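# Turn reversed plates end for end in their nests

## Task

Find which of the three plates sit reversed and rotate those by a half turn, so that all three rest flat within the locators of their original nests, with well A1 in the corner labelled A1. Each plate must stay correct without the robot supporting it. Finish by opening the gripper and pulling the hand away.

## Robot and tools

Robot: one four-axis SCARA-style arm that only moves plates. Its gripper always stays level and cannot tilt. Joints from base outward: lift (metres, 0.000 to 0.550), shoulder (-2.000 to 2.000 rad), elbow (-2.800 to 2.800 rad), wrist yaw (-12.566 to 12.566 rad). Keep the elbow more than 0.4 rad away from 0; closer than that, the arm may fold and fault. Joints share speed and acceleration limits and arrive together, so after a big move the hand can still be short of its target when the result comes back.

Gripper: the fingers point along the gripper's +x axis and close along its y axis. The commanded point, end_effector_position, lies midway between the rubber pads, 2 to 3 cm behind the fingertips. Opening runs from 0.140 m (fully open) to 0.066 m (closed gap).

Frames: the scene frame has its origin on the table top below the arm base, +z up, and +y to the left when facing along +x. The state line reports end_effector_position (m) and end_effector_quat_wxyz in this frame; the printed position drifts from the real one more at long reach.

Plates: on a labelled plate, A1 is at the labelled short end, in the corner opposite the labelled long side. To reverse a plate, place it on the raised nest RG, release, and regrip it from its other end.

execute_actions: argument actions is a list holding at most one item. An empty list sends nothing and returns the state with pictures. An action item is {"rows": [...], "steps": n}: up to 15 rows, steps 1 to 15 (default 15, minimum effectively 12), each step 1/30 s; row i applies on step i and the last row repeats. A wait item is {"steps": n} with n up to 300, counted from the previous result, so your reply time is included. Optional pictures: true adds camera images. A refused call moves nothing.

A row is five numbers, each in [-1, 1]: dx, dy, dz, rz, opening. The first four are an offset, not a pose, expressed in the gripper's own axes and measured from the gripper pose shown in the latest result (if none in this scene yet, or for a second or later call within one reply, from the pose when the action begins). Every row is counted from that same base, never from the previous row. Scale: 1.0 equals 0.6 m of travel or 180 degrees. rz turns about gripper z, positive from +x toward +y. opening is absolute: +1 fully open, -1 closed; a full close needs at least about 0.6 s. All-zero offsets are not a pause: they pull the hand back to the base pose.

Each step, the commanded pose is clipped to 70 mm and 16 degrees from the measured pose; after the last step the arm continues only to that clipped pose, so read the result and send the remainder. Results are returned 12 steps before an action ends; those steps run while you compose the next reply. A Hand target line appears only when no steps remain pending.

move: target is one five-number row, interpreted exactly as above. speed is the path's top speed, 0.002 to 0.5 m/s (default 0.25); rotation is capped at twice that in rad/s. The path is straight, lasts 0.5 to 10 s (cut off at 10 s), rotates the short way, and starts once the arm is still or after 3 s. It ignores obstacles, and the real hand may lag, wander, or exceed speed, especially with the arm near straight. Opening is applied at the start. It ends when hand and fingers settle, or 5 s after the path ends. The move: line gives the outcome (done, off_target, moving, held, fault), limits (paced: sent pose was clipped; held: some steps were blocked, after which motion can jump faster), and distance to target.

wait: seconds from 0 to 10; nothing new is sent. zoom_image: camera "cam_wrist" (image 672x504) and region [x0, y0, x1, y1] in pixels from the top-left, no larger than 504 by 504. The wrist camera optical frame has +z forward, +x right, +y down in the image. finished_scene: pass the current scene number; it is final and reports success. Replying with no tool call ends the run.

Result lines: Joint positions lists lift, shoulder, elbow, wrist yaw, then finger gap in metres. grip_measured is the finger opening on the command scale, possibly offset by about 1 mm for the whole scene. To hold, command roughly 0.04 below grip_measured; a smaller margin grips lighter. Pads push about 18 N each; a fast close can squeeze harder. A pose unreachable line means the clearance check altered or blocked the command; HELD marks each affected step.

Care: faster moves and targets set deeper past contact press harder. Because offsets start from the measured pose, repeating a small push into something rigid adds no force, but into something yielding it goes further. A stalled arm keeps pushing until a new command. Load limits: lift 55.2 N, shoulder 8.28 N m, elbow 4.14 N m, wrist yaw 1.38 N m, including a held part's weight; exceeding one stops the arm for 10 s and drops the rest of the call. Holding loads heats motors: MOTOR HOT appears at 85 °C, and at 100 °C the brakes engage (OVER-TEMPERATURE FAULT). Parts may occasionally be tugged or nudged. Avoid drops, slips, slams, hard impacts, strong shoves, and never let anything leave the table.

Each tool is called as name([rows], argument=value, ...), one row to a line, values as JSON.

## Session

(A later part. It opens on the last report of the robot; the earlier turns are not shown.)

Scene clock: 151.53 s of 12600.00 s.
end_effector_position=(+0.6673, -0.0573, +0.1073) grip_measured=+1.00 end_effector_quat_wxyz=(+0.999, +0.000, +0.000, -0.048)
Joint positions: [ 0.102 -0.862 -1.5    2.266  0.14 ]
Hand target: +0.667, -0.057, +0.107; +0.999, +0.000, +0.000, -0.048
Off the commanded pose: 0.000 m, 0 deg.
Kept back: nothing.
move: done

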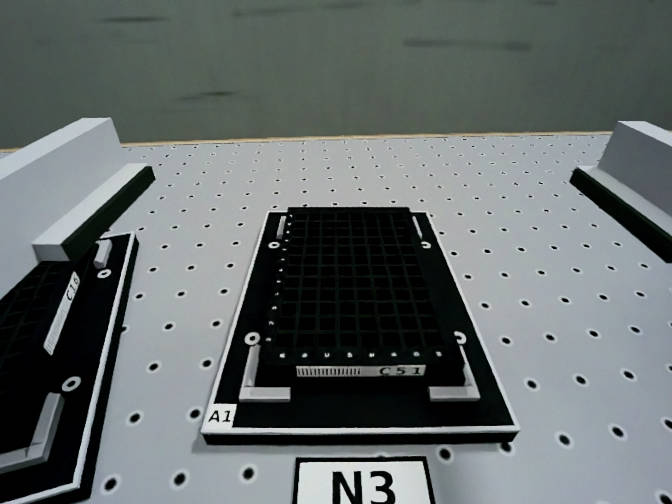

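move(target=[-0.0747, 0.5668, -0.0288, 0.2139, 1], speed=0.3)

Scene clock: 154.17 s of 12600.00 s.
end_effector_position=(+0.6549, +0.2857, +0.0900) grip_measured=+1.00 end_effector_quat_wxyz=(+0.959, +0.000, +0.000, +0.284)
Joint positions: [ 0.085 -0.056 -1.867  2.499  0.14 ]
Hand target: +0.655, +0.286, +0.090; +0.959, +0.000, +0.000, +0.284
Off the commanded pose: 0.000 m, 0 deg.
Kept back: nothing.
move: done

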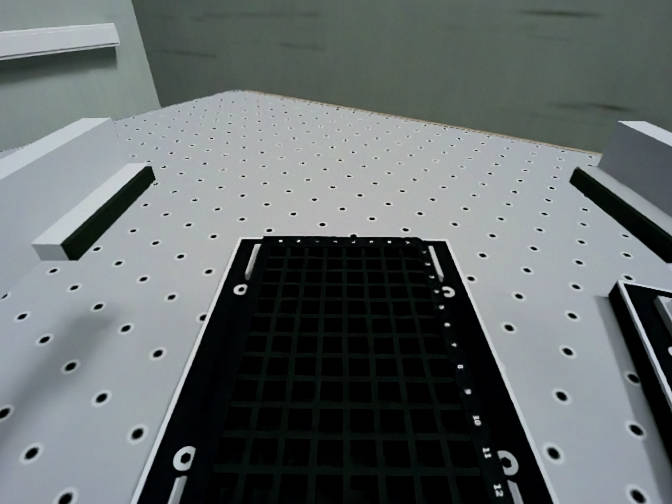

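move(target=[0, 0.0083, -0.0918, 0, 1], speed=0.08)

Scene clock: 156.33 s of 12600.00 s.
end_effector_position=(+0.6523, +0.2898, +0.0349) grip_measured=+1.00 end_effector_quat_wxyz=(+0.959, +0.000, +0.000, +0.284)
Joint positions: [ 0.03  -0.045 -1.866  2.487  0.14 ]
Hand target: +0.652, +0.290, +0.035; +0.959, +0.000, +0.000, +0.284
Off the commanded pose: 0.000 m, 0 deg.
Kept back: nothing.
move: done

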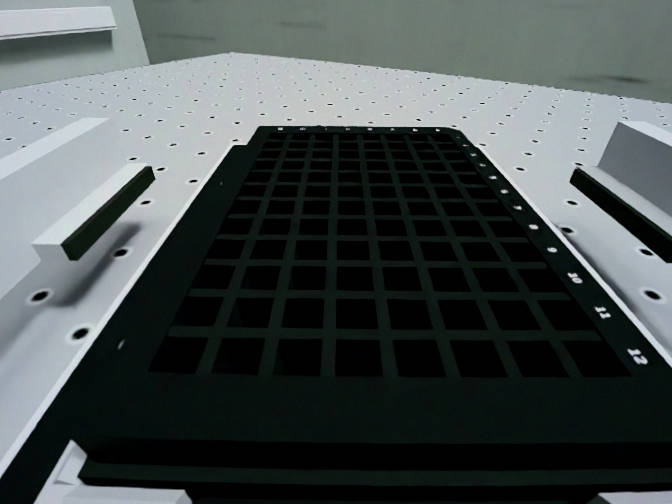

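zoom_image(camera="cam_wrist", region=[100, 300, 604, 504])

Region (100, 300, 604, 504) of cam_wrist's 672x504 image, scaled by 1.000; it fills the top 204 rows of this view, and the rest is white.

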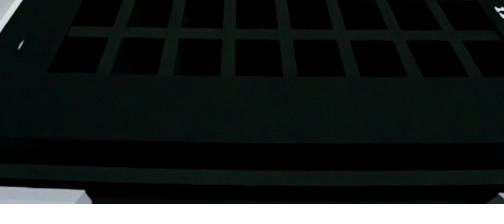

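move(target=[0, 0.0007, 0, -0.0056, 1], speed=0.03)

Scene clock: 158.70 s of 12600.00 s.
end_effector_position=(+0.6521, +0.2901, +0.0349) grip_measured=+1.00 end_effector_quat_wxyz=(+0.961, +0.000, +0.000, +0.275)
Joint positions: [ 0.03  -0.039 -1.866  2.462  0.14 ]
Hand target: +0.652, +0.290, +0.035; +0.961, +0.000, +0.000, +0.275
Off the commanded pose: 0.000 m, 0 deg.
Kept back: nothing.
move: done

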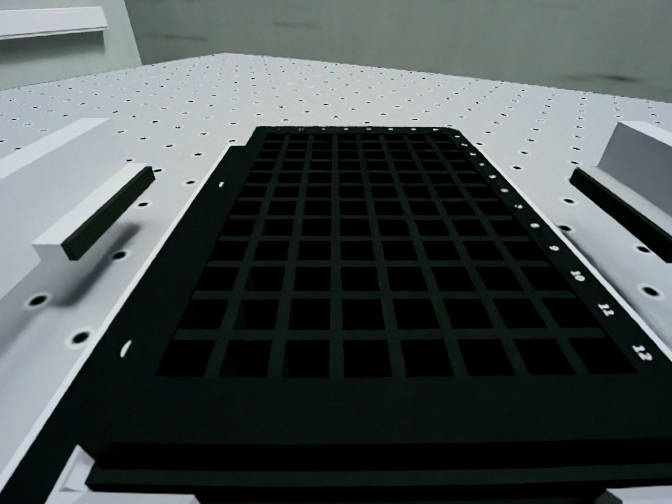

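move(target=[0, 0, 0, 0, -0.45], speed=0.05)

Scene clock: 160.00 s of 12600.00 s.
end_effector_position=(+0.6521, +0.2900, +0.0349) grip_measured=-0.45 end_effector_quat_wxyz=(+0.961, +0.000, +0.000, +0.275)
Joint positions: [ 0.03  -0.039 -1.866  2.462  0.086]
Hand target: +0.652, +0.290, +0.035; +0.961, +0.000, +0.000, +0.275
Off the commanded pose: 0.000 m, 0 deg.
Kept back: nothing.
move: done

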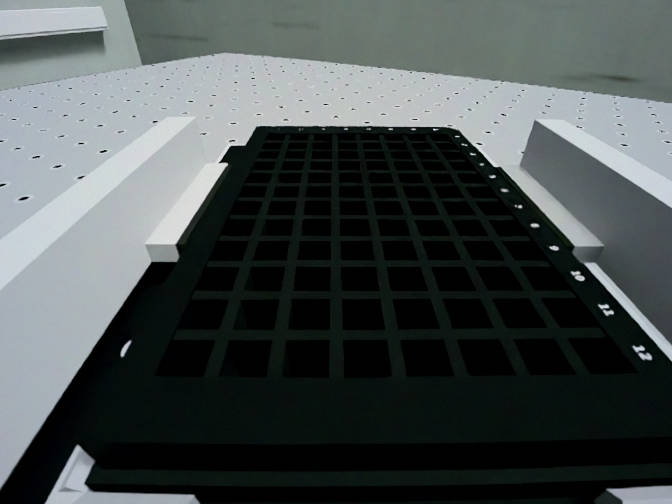

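move(target=[0, 0, 0, 0, -0.62], speed=0.05)

Scene clock: 162.03 s of 12600.00 s.
end_effector_position=(+0.6521, +0.2901, +0.0349) grip_measured=-0.57 end_effector_quat_wxyz=(+0.961, +0.000, +0.000, +0.276)
Joint positions: [ 0.03  -0.039 -1.866  2.463  0.082]
Hand target: +0.652, +0.290, +0.035; +0.961, +0.000, +0.000, +0.275
Off the commanded pose: 0.000 m, 0 deg.
Kept back: nothing.
move: done

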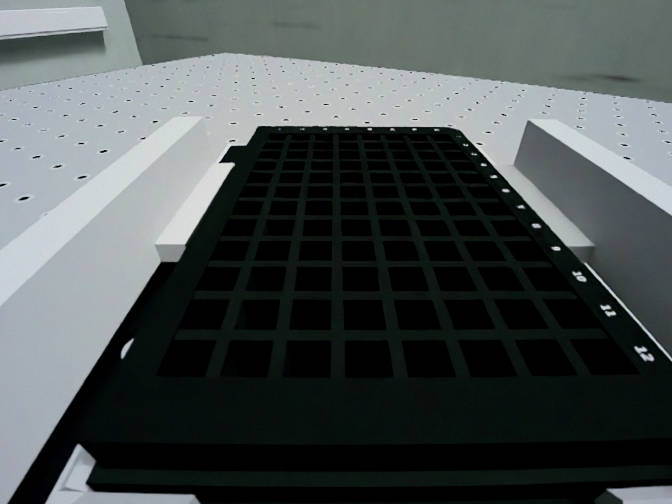

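move(target=[0, 0, 0.06, 0, -0.62], speed=0.08)

Scene clock: 166.90 s of 12600.00 s.
end_effector_position=(+0.6521, +0.2901, +0.0709) grip_measured=-0.57 end_effector_quat_wxyz=(+0.961, +0.000, +0.000, +0.276)
Joint positions: [ 0.066 -0.039 -1.866  2.463  0.082]
Hand target: +0.652, +0.290, +0.071; +0.961, +0.000, +0.000, +0.276
Off the commanded pose: 0.000 m, 0 deg.
Kept back: nothing.
After step 90, 1.13 s passed at rest.
move: done

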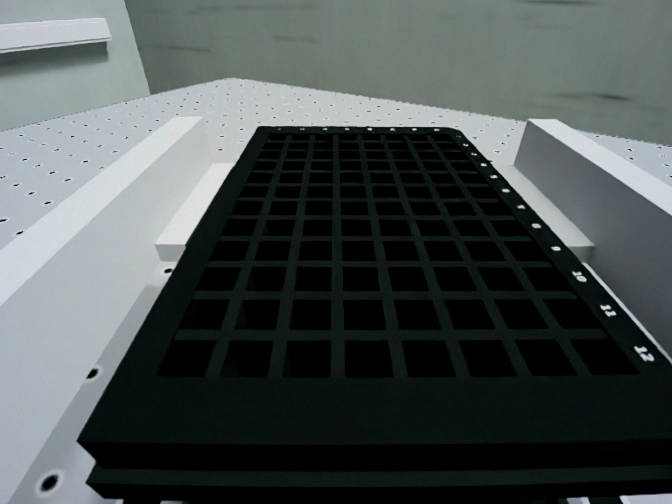

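move(target=[-0.58417, -0.20535, 0, -0.6776, -0.62], speed=0.2)

Scene clock: 173.13 s of 12600.00 s.
end_effector_position=(+0.4203, -0.0003, +0.0709) grip_measured=-0.57 end_effector_quat_wxyz=(+0.707, +0.000, +0.000, -0.707)
Joint positions: [ 0.066 -0.364 -1.138 -0.068  0.082]
Hand target: +0.420, -0.000, +0.071; +0.707, +0.000, +0.000, -0.707
Off the commanded pose: 0.000 m, 0 deg.
Kept back: nothing.
move: done

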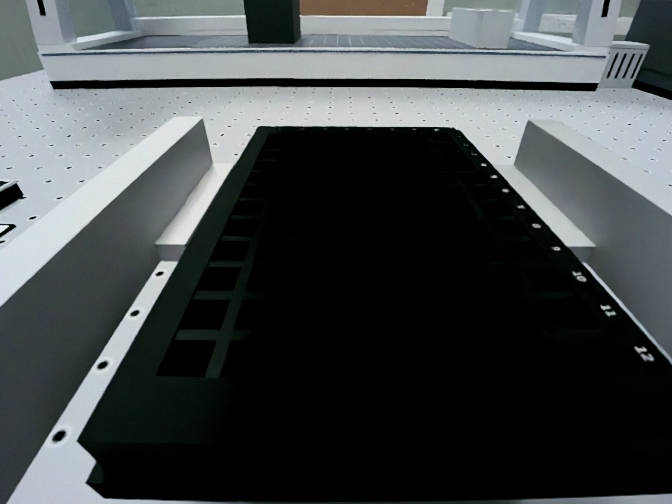

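move(target=[0, 0, -0.0715, 0, -0.62], speed=0.08)

Scene clock: 174.30 s of 12600.00 s.
end_effector_position=(+0.4203, -0.0003, +0.0280) grip_measured=-0.57 end_effector_quat_wxyz=(+0.707, +0.000, +0.000, -0.707)
Joint positions: [ 0.023 -0.364 -1.138 -0.068  0.082]
Hand target: +0.420, -0.000, +0.028; +0.707, +0.000, +0.000, -0.707
Off the commanded pose: 0.000 m, 0 deg.
Kept back: nothing.
move: done

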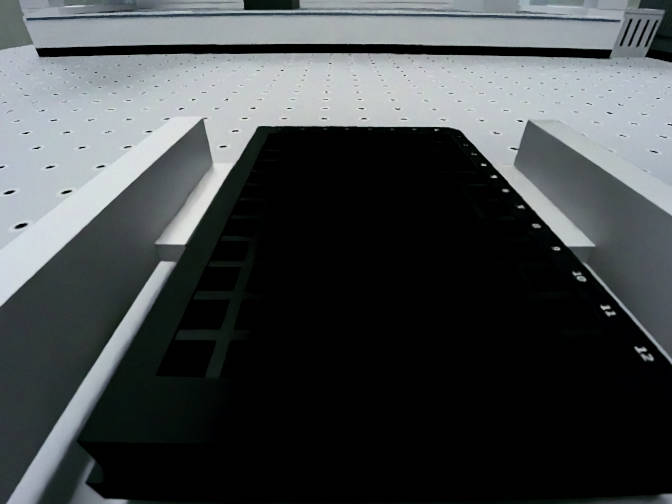

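move(target=[0, 0, -0.009, 0, -0.62], speed=0.01)

Scene clock: 175.30 s of 12600.00 s.
end_effector_position=(+0.4203, -0.0003, +0.0228) grip_measured=-0.57 end_effector_quat_wxyz=(+0.707, +0.000, +0.000, -0.707)
Joint positions: [ 0.018 -0.364 -1.138 -0.068  0.082]
Hand target: +0.420, -0.000, +0.023; +0.707, +0.000, +0.000, -0.707
Off the commanded pose: 0.000 m, 0 deg.
Kept back: nothing.
move: done

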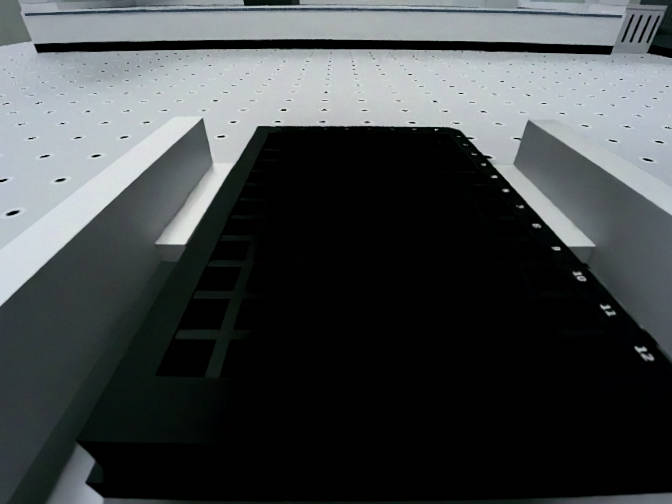

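move(target=[0, 0, -0.001, 0, -0.62], speed=0.005)

Scene clock: 176.33 s of 12600.00 s.
end_effector_position=(+0.4203, -0.0003, +0.0227) grip_measured=-0.57 end_effector_quat_wxyz=(+0.707, +0.000, +0.000, -0.707)
Joint positions: [ 0.018 -0.364 -1.138 -0.068  0.082]
Hand target: +0.420, -0.000, +0.022; +0.707, +0.000, +0.000, -0.707
Off the commanded pose: 0.001 m, 0 deg.
Kept back: nothing.
move: done

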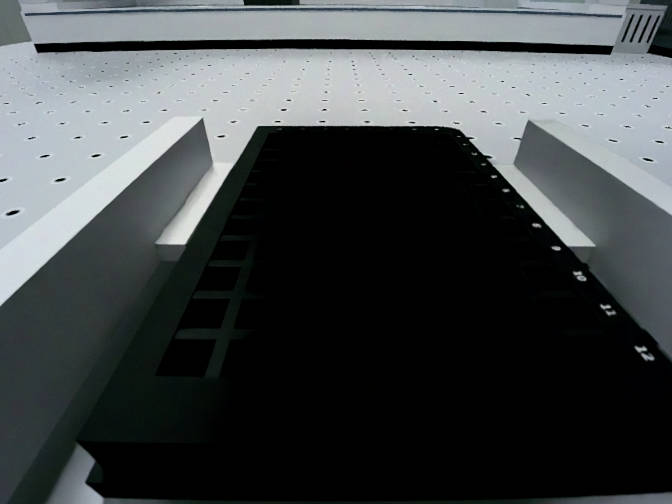

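move(target=[0, 0, 0, 0, 1], speed=0.05)

Scene clock: 178.77 s of 12600.00 s.
end_effector_position=(+0.4203, -0.0003, +0.0227) grip_measured=+1.00 end_effector_quat_wxyz=(+0.707, +0.000, +0.000, -0.707)
Joint positions: [ 0.018 -0.364 -1.138 -0.068  0.14 ]
Hand target: +0.420, -0.000, +0.023; +0.707, +0.000, +0.000, -0.707
Off the commanded pose: 0.000 m, 0 deg.
Kept back: nothing.
move: done

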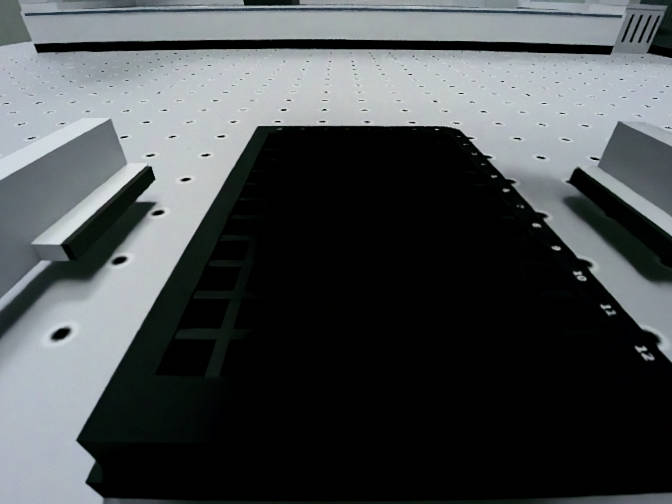

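move(target=[0, 0, 0.078, 0, 1], speed=0.12)

Scene clock: 179.87 s of 12600.00 s.
end_effector_position=(+0.4203, -0.0003, +0.0696) grip_measured=+1.00 end_effector_quat_wxyz=(+0.707, +0.000, +0.000, -0.707)
Joint positions: [ 0.065 -0.364 -1.138 -0.068  0.14 ]
Hand target: +0.420, -0.000, +0.070; +0.707, +0.000, +0.000, -0.707
Off the commanded pose: 0.000 m, 0 deg.
Kept back: nothing.
move: done

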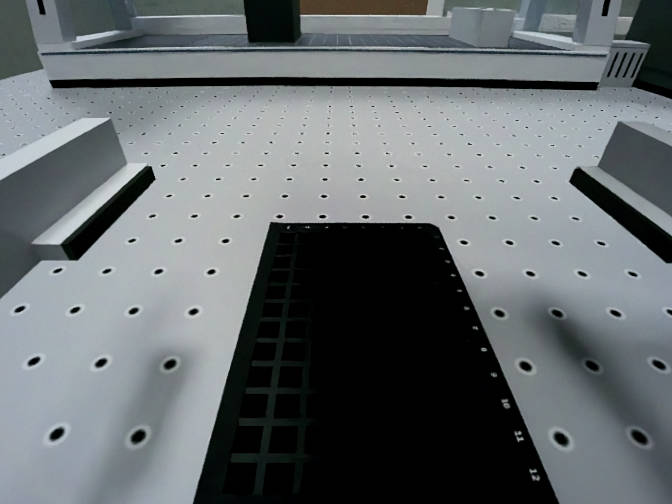

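move(target=[0, 0, 0, -0.99, 1], speed=0.4)

Scene clock: 184.37 s of 12600.00 s.
end_effector_position=(+0.4206, -0.0005, +0.0696) grip_measured=+1.00 end_effector_quat_wxyz=(+0.696, -0.000, -0.000, +0.718)
Joint positions: [ 0.065 -1.386 -1.159 -2.136  0.14 ]
Hand target: +0.421, -0.000, +0.070; +0.696, -0.000, -0.000, +0.718
Off the commanded pose: 0.000 m, 0 deg.
Kept back: nothing.
move: done

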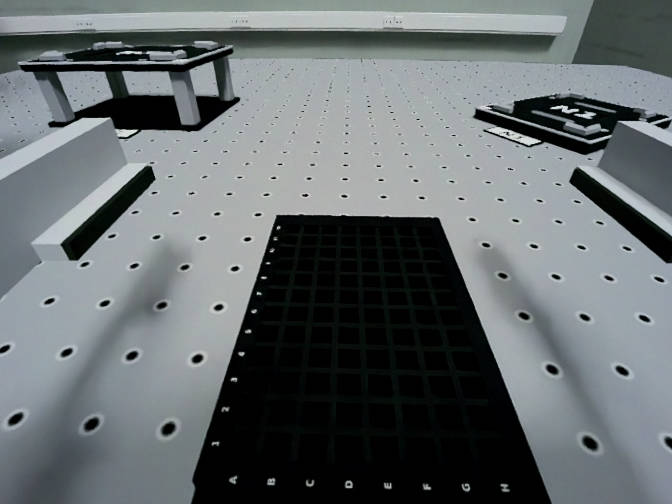

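move(target=[0, 0, -0.0782, -0.0097, 1], speed=0.07)

Scene clock: 185.60 s of 12600.00 s.
end_effector_position=(+0.4206, -0.0005, +0.0226) grip_measured=+1.00 end_effector_quat_wxyz=(+0.707, -0.000, -0.000, +0.708)
Joint positions: [ 0.018 -1.4   -1.142 -2.169  0.14 ]
Hand target: +0.421, -0.000, +0.023; +0.707, -0.000, -0.000, +0.708
Off the commanded pose: 0.000 m, 0 deg.
Kept back: nothing.
move: done

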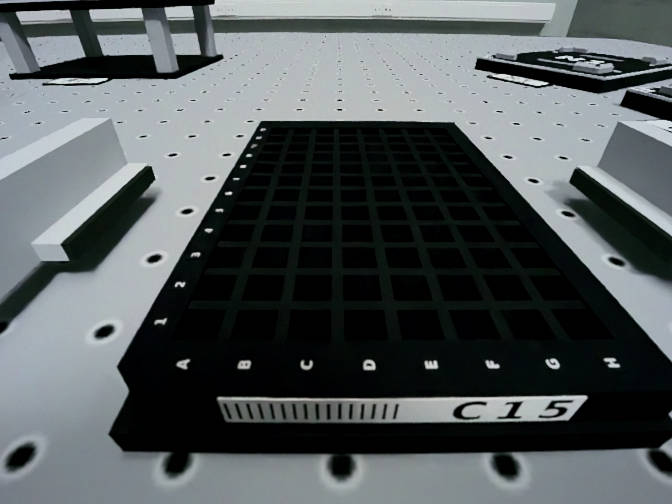

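move(target=[0.0107, 0, 0, 0, 1], speed=0.03)

Scene clock: 187.17 s of 12600.00 s.
end_effector_position=(+0.4205, +0.0059, +0.0226) grip_measured=+1.00 end_effector_quat_wxyz=(+0.706, -0.000, -0.000, +0.708)
Joint positions: [ 0.018 -1.385 -1.128 -2.198  0.14 ]
Hand target: +0.421, +0.006, +0.023; +0.707, -0.000, -0.000, +0.708
Off the commanded pose: 0.000 m, 0 deg.
Kept back: nothing.
move: done

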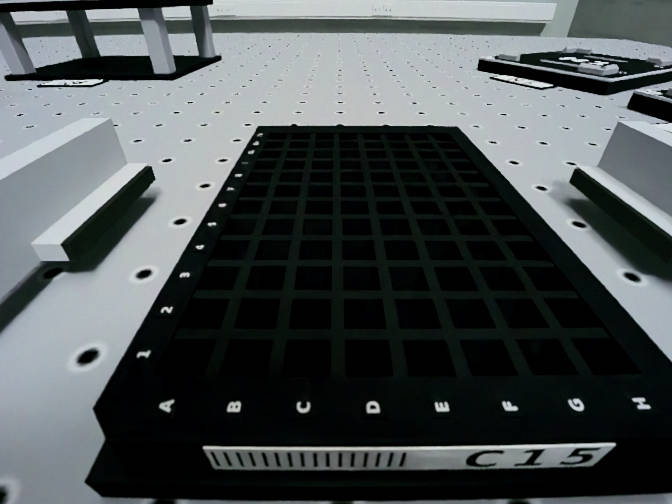

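move(target=[0, 0, 0, 0, -0.45], speed=0.05)

Scene clock: 188.20 s of 12600.00 s.
end_effector_position=(+0.4205, +0.0059, +0.0226) grip_measured=-0.45 end_effector_quat_wxyz=(+0.706, -0.000, -0.000, +0.708)
Joint positions: [ 0.018 -1.385 -1.128 -2.198  0.086]
Hand target: +0.421, +0.006, +0.023; +0.706, -0.000, -0.000, +0.708
Off the commanded pose: 0.000 m, 0 deg.
Kept back: nothing.
move: done

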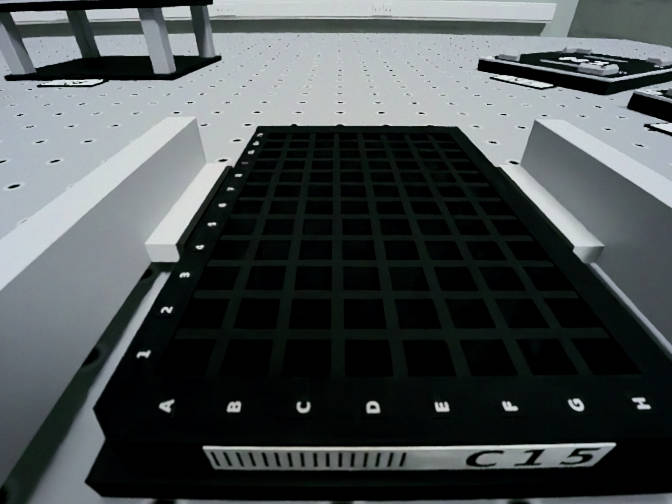

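move(target=[0, 0, 0, 0, -0.62], speed=0.05)

Scene clock: 188.93 s of 12600.00 s.
end_effector_position=(+0.4205, +0.0059, +0.0226) grip_measured=-0.57 end_effector_quat_wxyz=(+0.706, -0.000, -0.000, +0.708)
Joint positions: [ 0.018 -1.385 -1.128 -2.198  0.082]
Hand target: +0.421, +0.006, +0.023; +0.706, -0.000, -0.000, +0.708
Off the commanded pose: 0.000 m, 0 deg.
Kept back: nothing.
move: done

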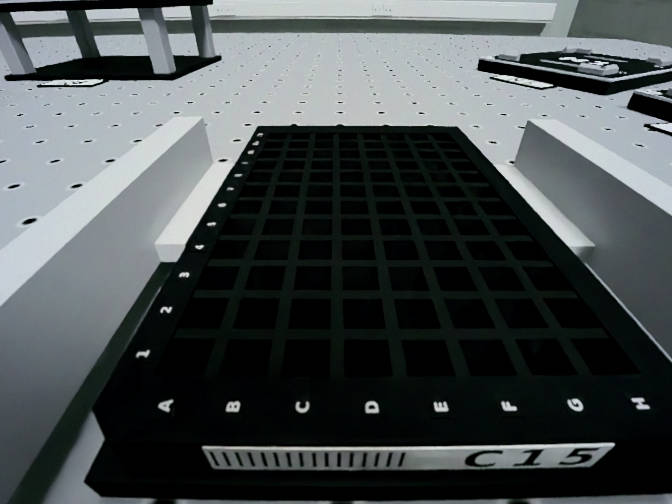

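move(target=[0, 0, 0.06, 0, -0.62], speed=0.08)

Scene clock: 190.20 s of 12600.00 s.
end_effector_position=(+0.4205, +0.0059, +0.0586) grip_measured=-0.57 end_effector_quat_wxyz=(+0.706, -0.000, -0.000, +0.708)
Joint positions: [ 0.054 -1.385 -1.128 -2.198  0.082]
Hand target: +0.421, +0.006, +0.059; +0.706, -0.000, -0.000, +0.708
Off the commanded pose: 0.000 m, 0 deg.
Kept back: nothing.
move: done

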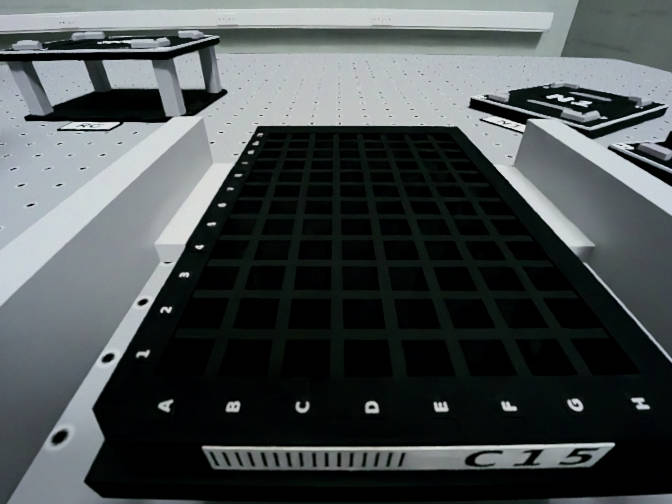

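execute_actions(actions=[])

Scene clock: 192.37 s of 12600.00 s.
end_effector_position=(+0.4205, +0.0059, +0.0586) grip_measured=-0.57 end_effector_quat_wxyz=(+0.706, -0.000, -0.000, +0.708)
Joint positions: [ 0.054 -1.385 -1.128 -2.198  0.082]
Hand target: +0.421, +0.006, +0.059; +0.706, -0.000, -0.000, +0.708
Off the commanded pose: 0.000 m, 0 deg.
Kept back: nothing.
Steps of this call (steps 1 to 65: nothing new was sent). Readings (end_effector_position):
1: (+0.4205, +0.0059, +0.0586)
2: (+0.4205, +0.0059, +0.0586)
4: (+0.4205, +0.0059, +0.0586)
8: (+0.4205, +0.0059, +0.0586)
65: the state above

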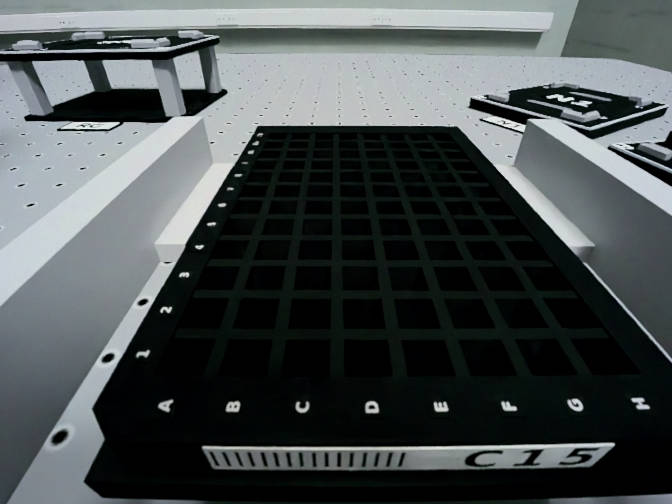

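move(target=[0.47313, -0.38667, 0.0275, -0.32283, -0.62], speed=0.2)

Scene clock: 195.93 s of 12600.00 s.
end_effector_position=(+0.6514, +0.2906, +0.0751) grip_measured=-0.57 end_effector_quat_wxyz=(+0.961, -0.000, -0.000, +0.276)
Joint positions: [ 0.07  -0.038 -1.864 -3.823  0.082]
Hand target: +0.652, +0.290, +0.075; +0.961, -0.000, -0.000, +0.276
Off the commanded pose: 0.001 m, 0 deg.
Kept back: nothing.
move: done

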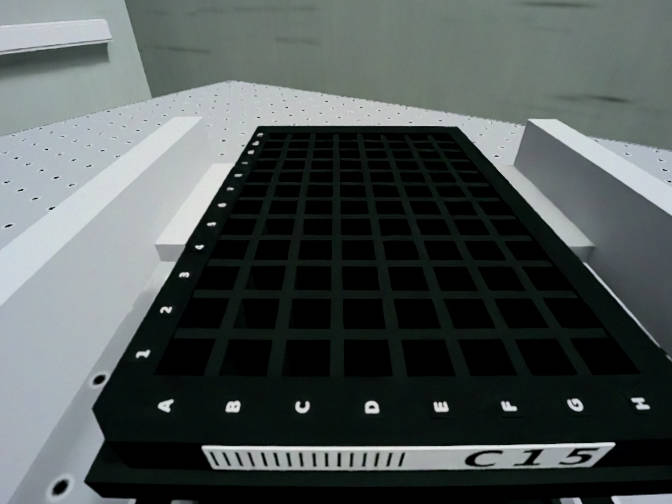

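move(target=[0, 0, -0.0502, 0, -0.62], speed=0.05)

Scene clock: 197.07 s of 12600.00 s.
end_effector_position=(+0.6514, +0.2906, +0.0449) grip_measured=-0.57 end_effector_quat_wxyz=(+0.961, -0.000, -0.000, +0.276)
Joint positions: [ 0.04  -0.038 -1.864 -3.823  0.082]
Hand target: +0.651, +0.291, +0.045; +0.961, -0.000, -0.000, +0.276
Off the commanded pose: 0.000 m, 0 deg.
Kept back: nothing.
move: done

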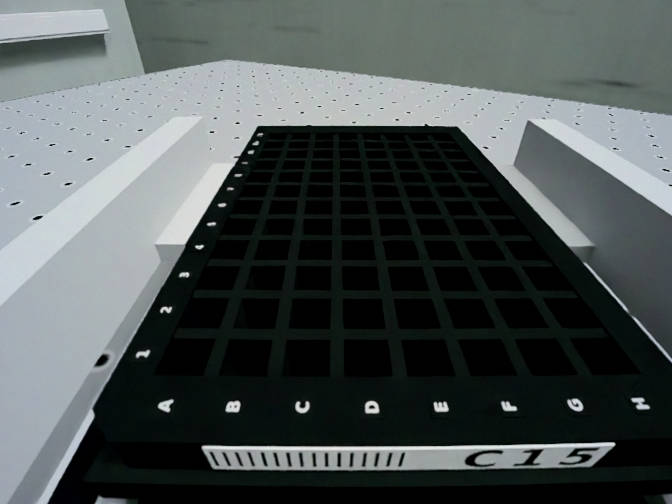

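move(target=[0, 0, -0.0098, 0, -0.62], speed=0.01)

Scene clock: 198.10 s of 12600.00 s.
end_effector_position=(+0.6514, +0.2906, +0.0390) grip_measured=-0.57 end_effector_quat_wxyz=(+0.961, -0.000, -0.000, +0.276)
Joint positions: [ 0.034 -0.038 -1.864 -3.823  0.082]
Hand target: +0.651, +0.291, +0.039; +0.961, -0.000, -0.000, +0.276
Off the commanded pose: 0.000 m, 0 deg.
Kept back: nothing.
move: done

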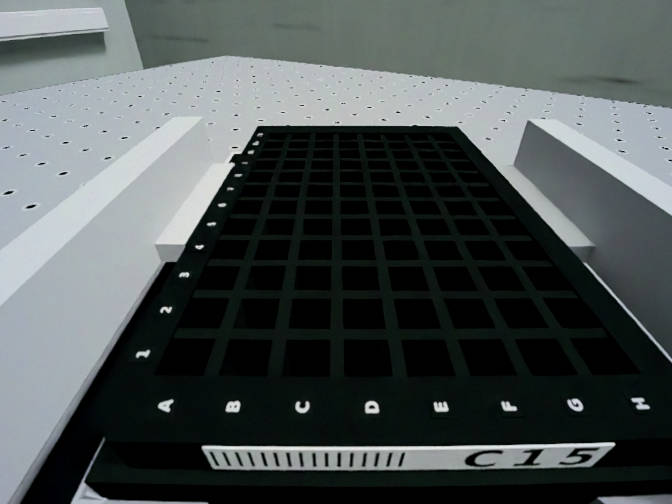

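move(target=[0, 0, -0.0063, 0, -0.62], speed=0.01)

Scene clock: 199.03 s of 12600.00 s.
end_effector_position=(+0.6517, +0.2903, +0.0353) grip_measured=-0.57 end_effector_quat_wxyz=(+0.961, -0.000, -0.000, +0.275)
Joint positions: [ 0.03  -0.038 -1.864 -3.823  0.082]
Hand target: +0.651, +0.291, +0.035; +0.961, -0.000, -0.000, +0.276
Off the commanded pose: 0.000 m, 0 deg.
Kept back: nothing.
move: done

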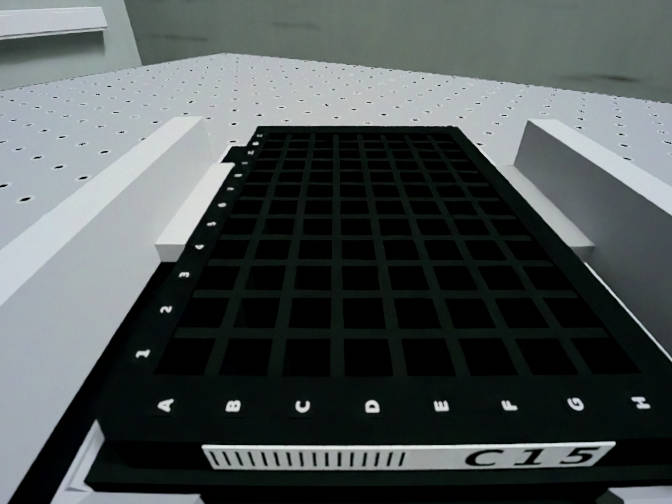

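move(target=[0, 0, 0, 0, 1.0], speed=0.01)

Scene clock: 200.00 s of 12600.00 s.
end_effector_position=(+0.6518, +0.2903, +0.0353) grip_measured=+1.00 end_effector_quat_wxyz=(+0.961, -0.000, -0.000, +0.275)
Joint positions: [ 0.03  -0.038 -1.865 -3.823  0.14 ]
Hand target: +0.652, +0.290, +0.035; +0.961, -0.000, -0.000, +0.275
Off the commanded pose: 0.000 m, 0 deg.
Kept back: nothing.
move: done

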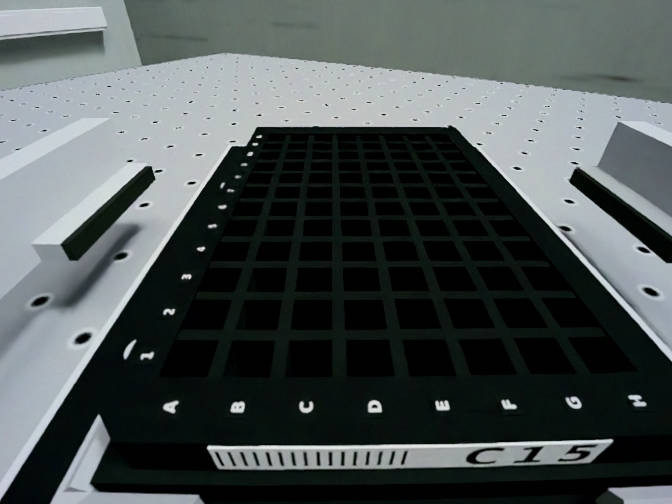

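move(target=[-0.18, 0, 0.2, 0, 1.0], speed=0.15)

Scene clock: 201.70 s of 12600.00 s.
end_effector_position=(+0.5602, +0.2332, +0.1553) grip_measured=+1.00 end_effector_quat_wxyz=(+0.961, -0.000, -0.000, +0.275)
Joint positions: [ 0.15  -0.293 -1.271 -4.161  0.14 ]
Hand target: +0.560, +0.233, +0.155; +0.961, -0.000, -0.000, +0.275
Off the commanded pose: 0.000 m, 0 deg.
Kept back: nothing.
move: done

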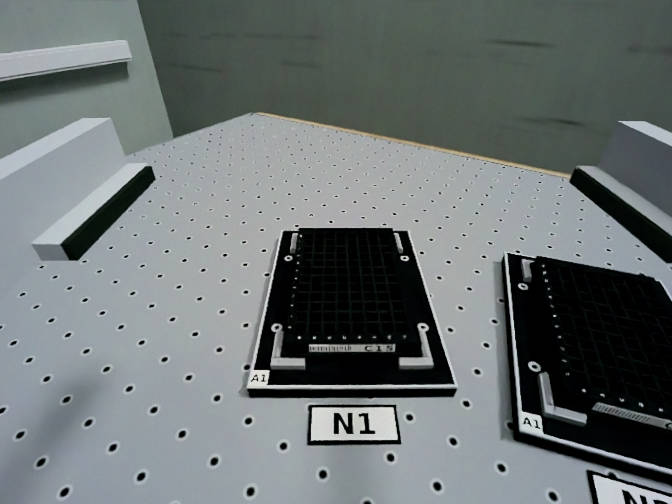

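zoom_image(camera="cam_wrist", region=[230, 210, 470, 410])

Region (230, 210, 470, 410) of cam_wrist's 672x504 image, scaled by 2.100, with more detail than that image has.

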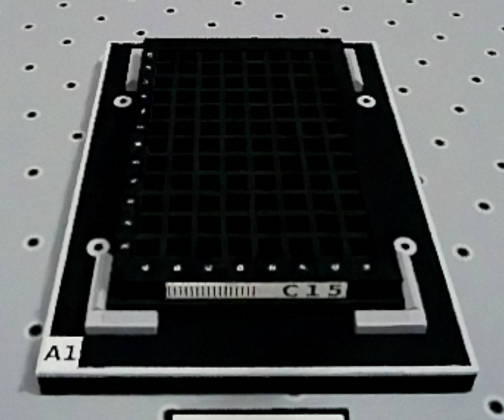

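move(target=[-0.2748, -0.1886, 0.2412, -0.1772, 1.0], speed=0.2)

Scene clock: 204.87 s of 12600.00 s.
end_effector_position=(+0.4803, +0.0497, +0.3000) grip_measured=+1.00 end_effector_quat_wxyz=(+1.000, -0.000, -0.000, +0.001)
Joint positions: [ 0.295 -0.729 -0.66  -4.894  0.14 ]
Hand target: +0.480, +0.050, +0.300; +1.000, -0.000, -0.000, +0.001
Off the commanded pose: 0.000 m, 0 deg.
Kept back: nothing.
move: done

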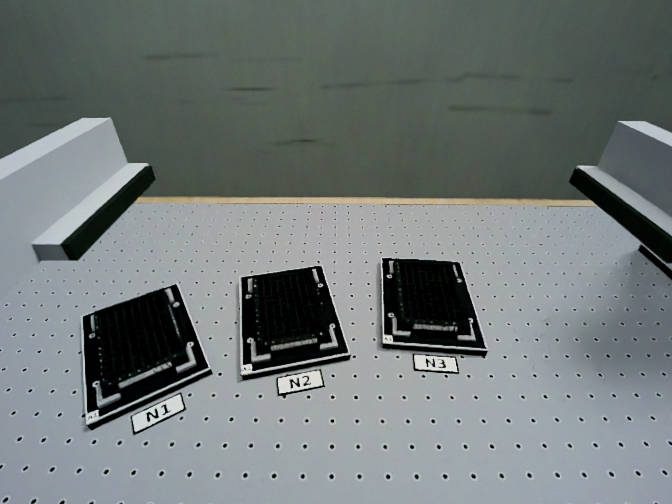

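zoom_image(camera="cam_wrist", region=[220, 240, 500, 400])

Region (220, 240, 500, 400) of cam_wrist's 672x504 image, scaled by 1.800, with more detail than that image has; it fills the top 288 rows of this view, and the rest is white.

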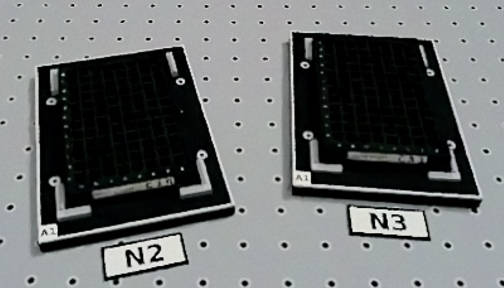

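finished_scene(scene=1)

The scene is finished: the task was done.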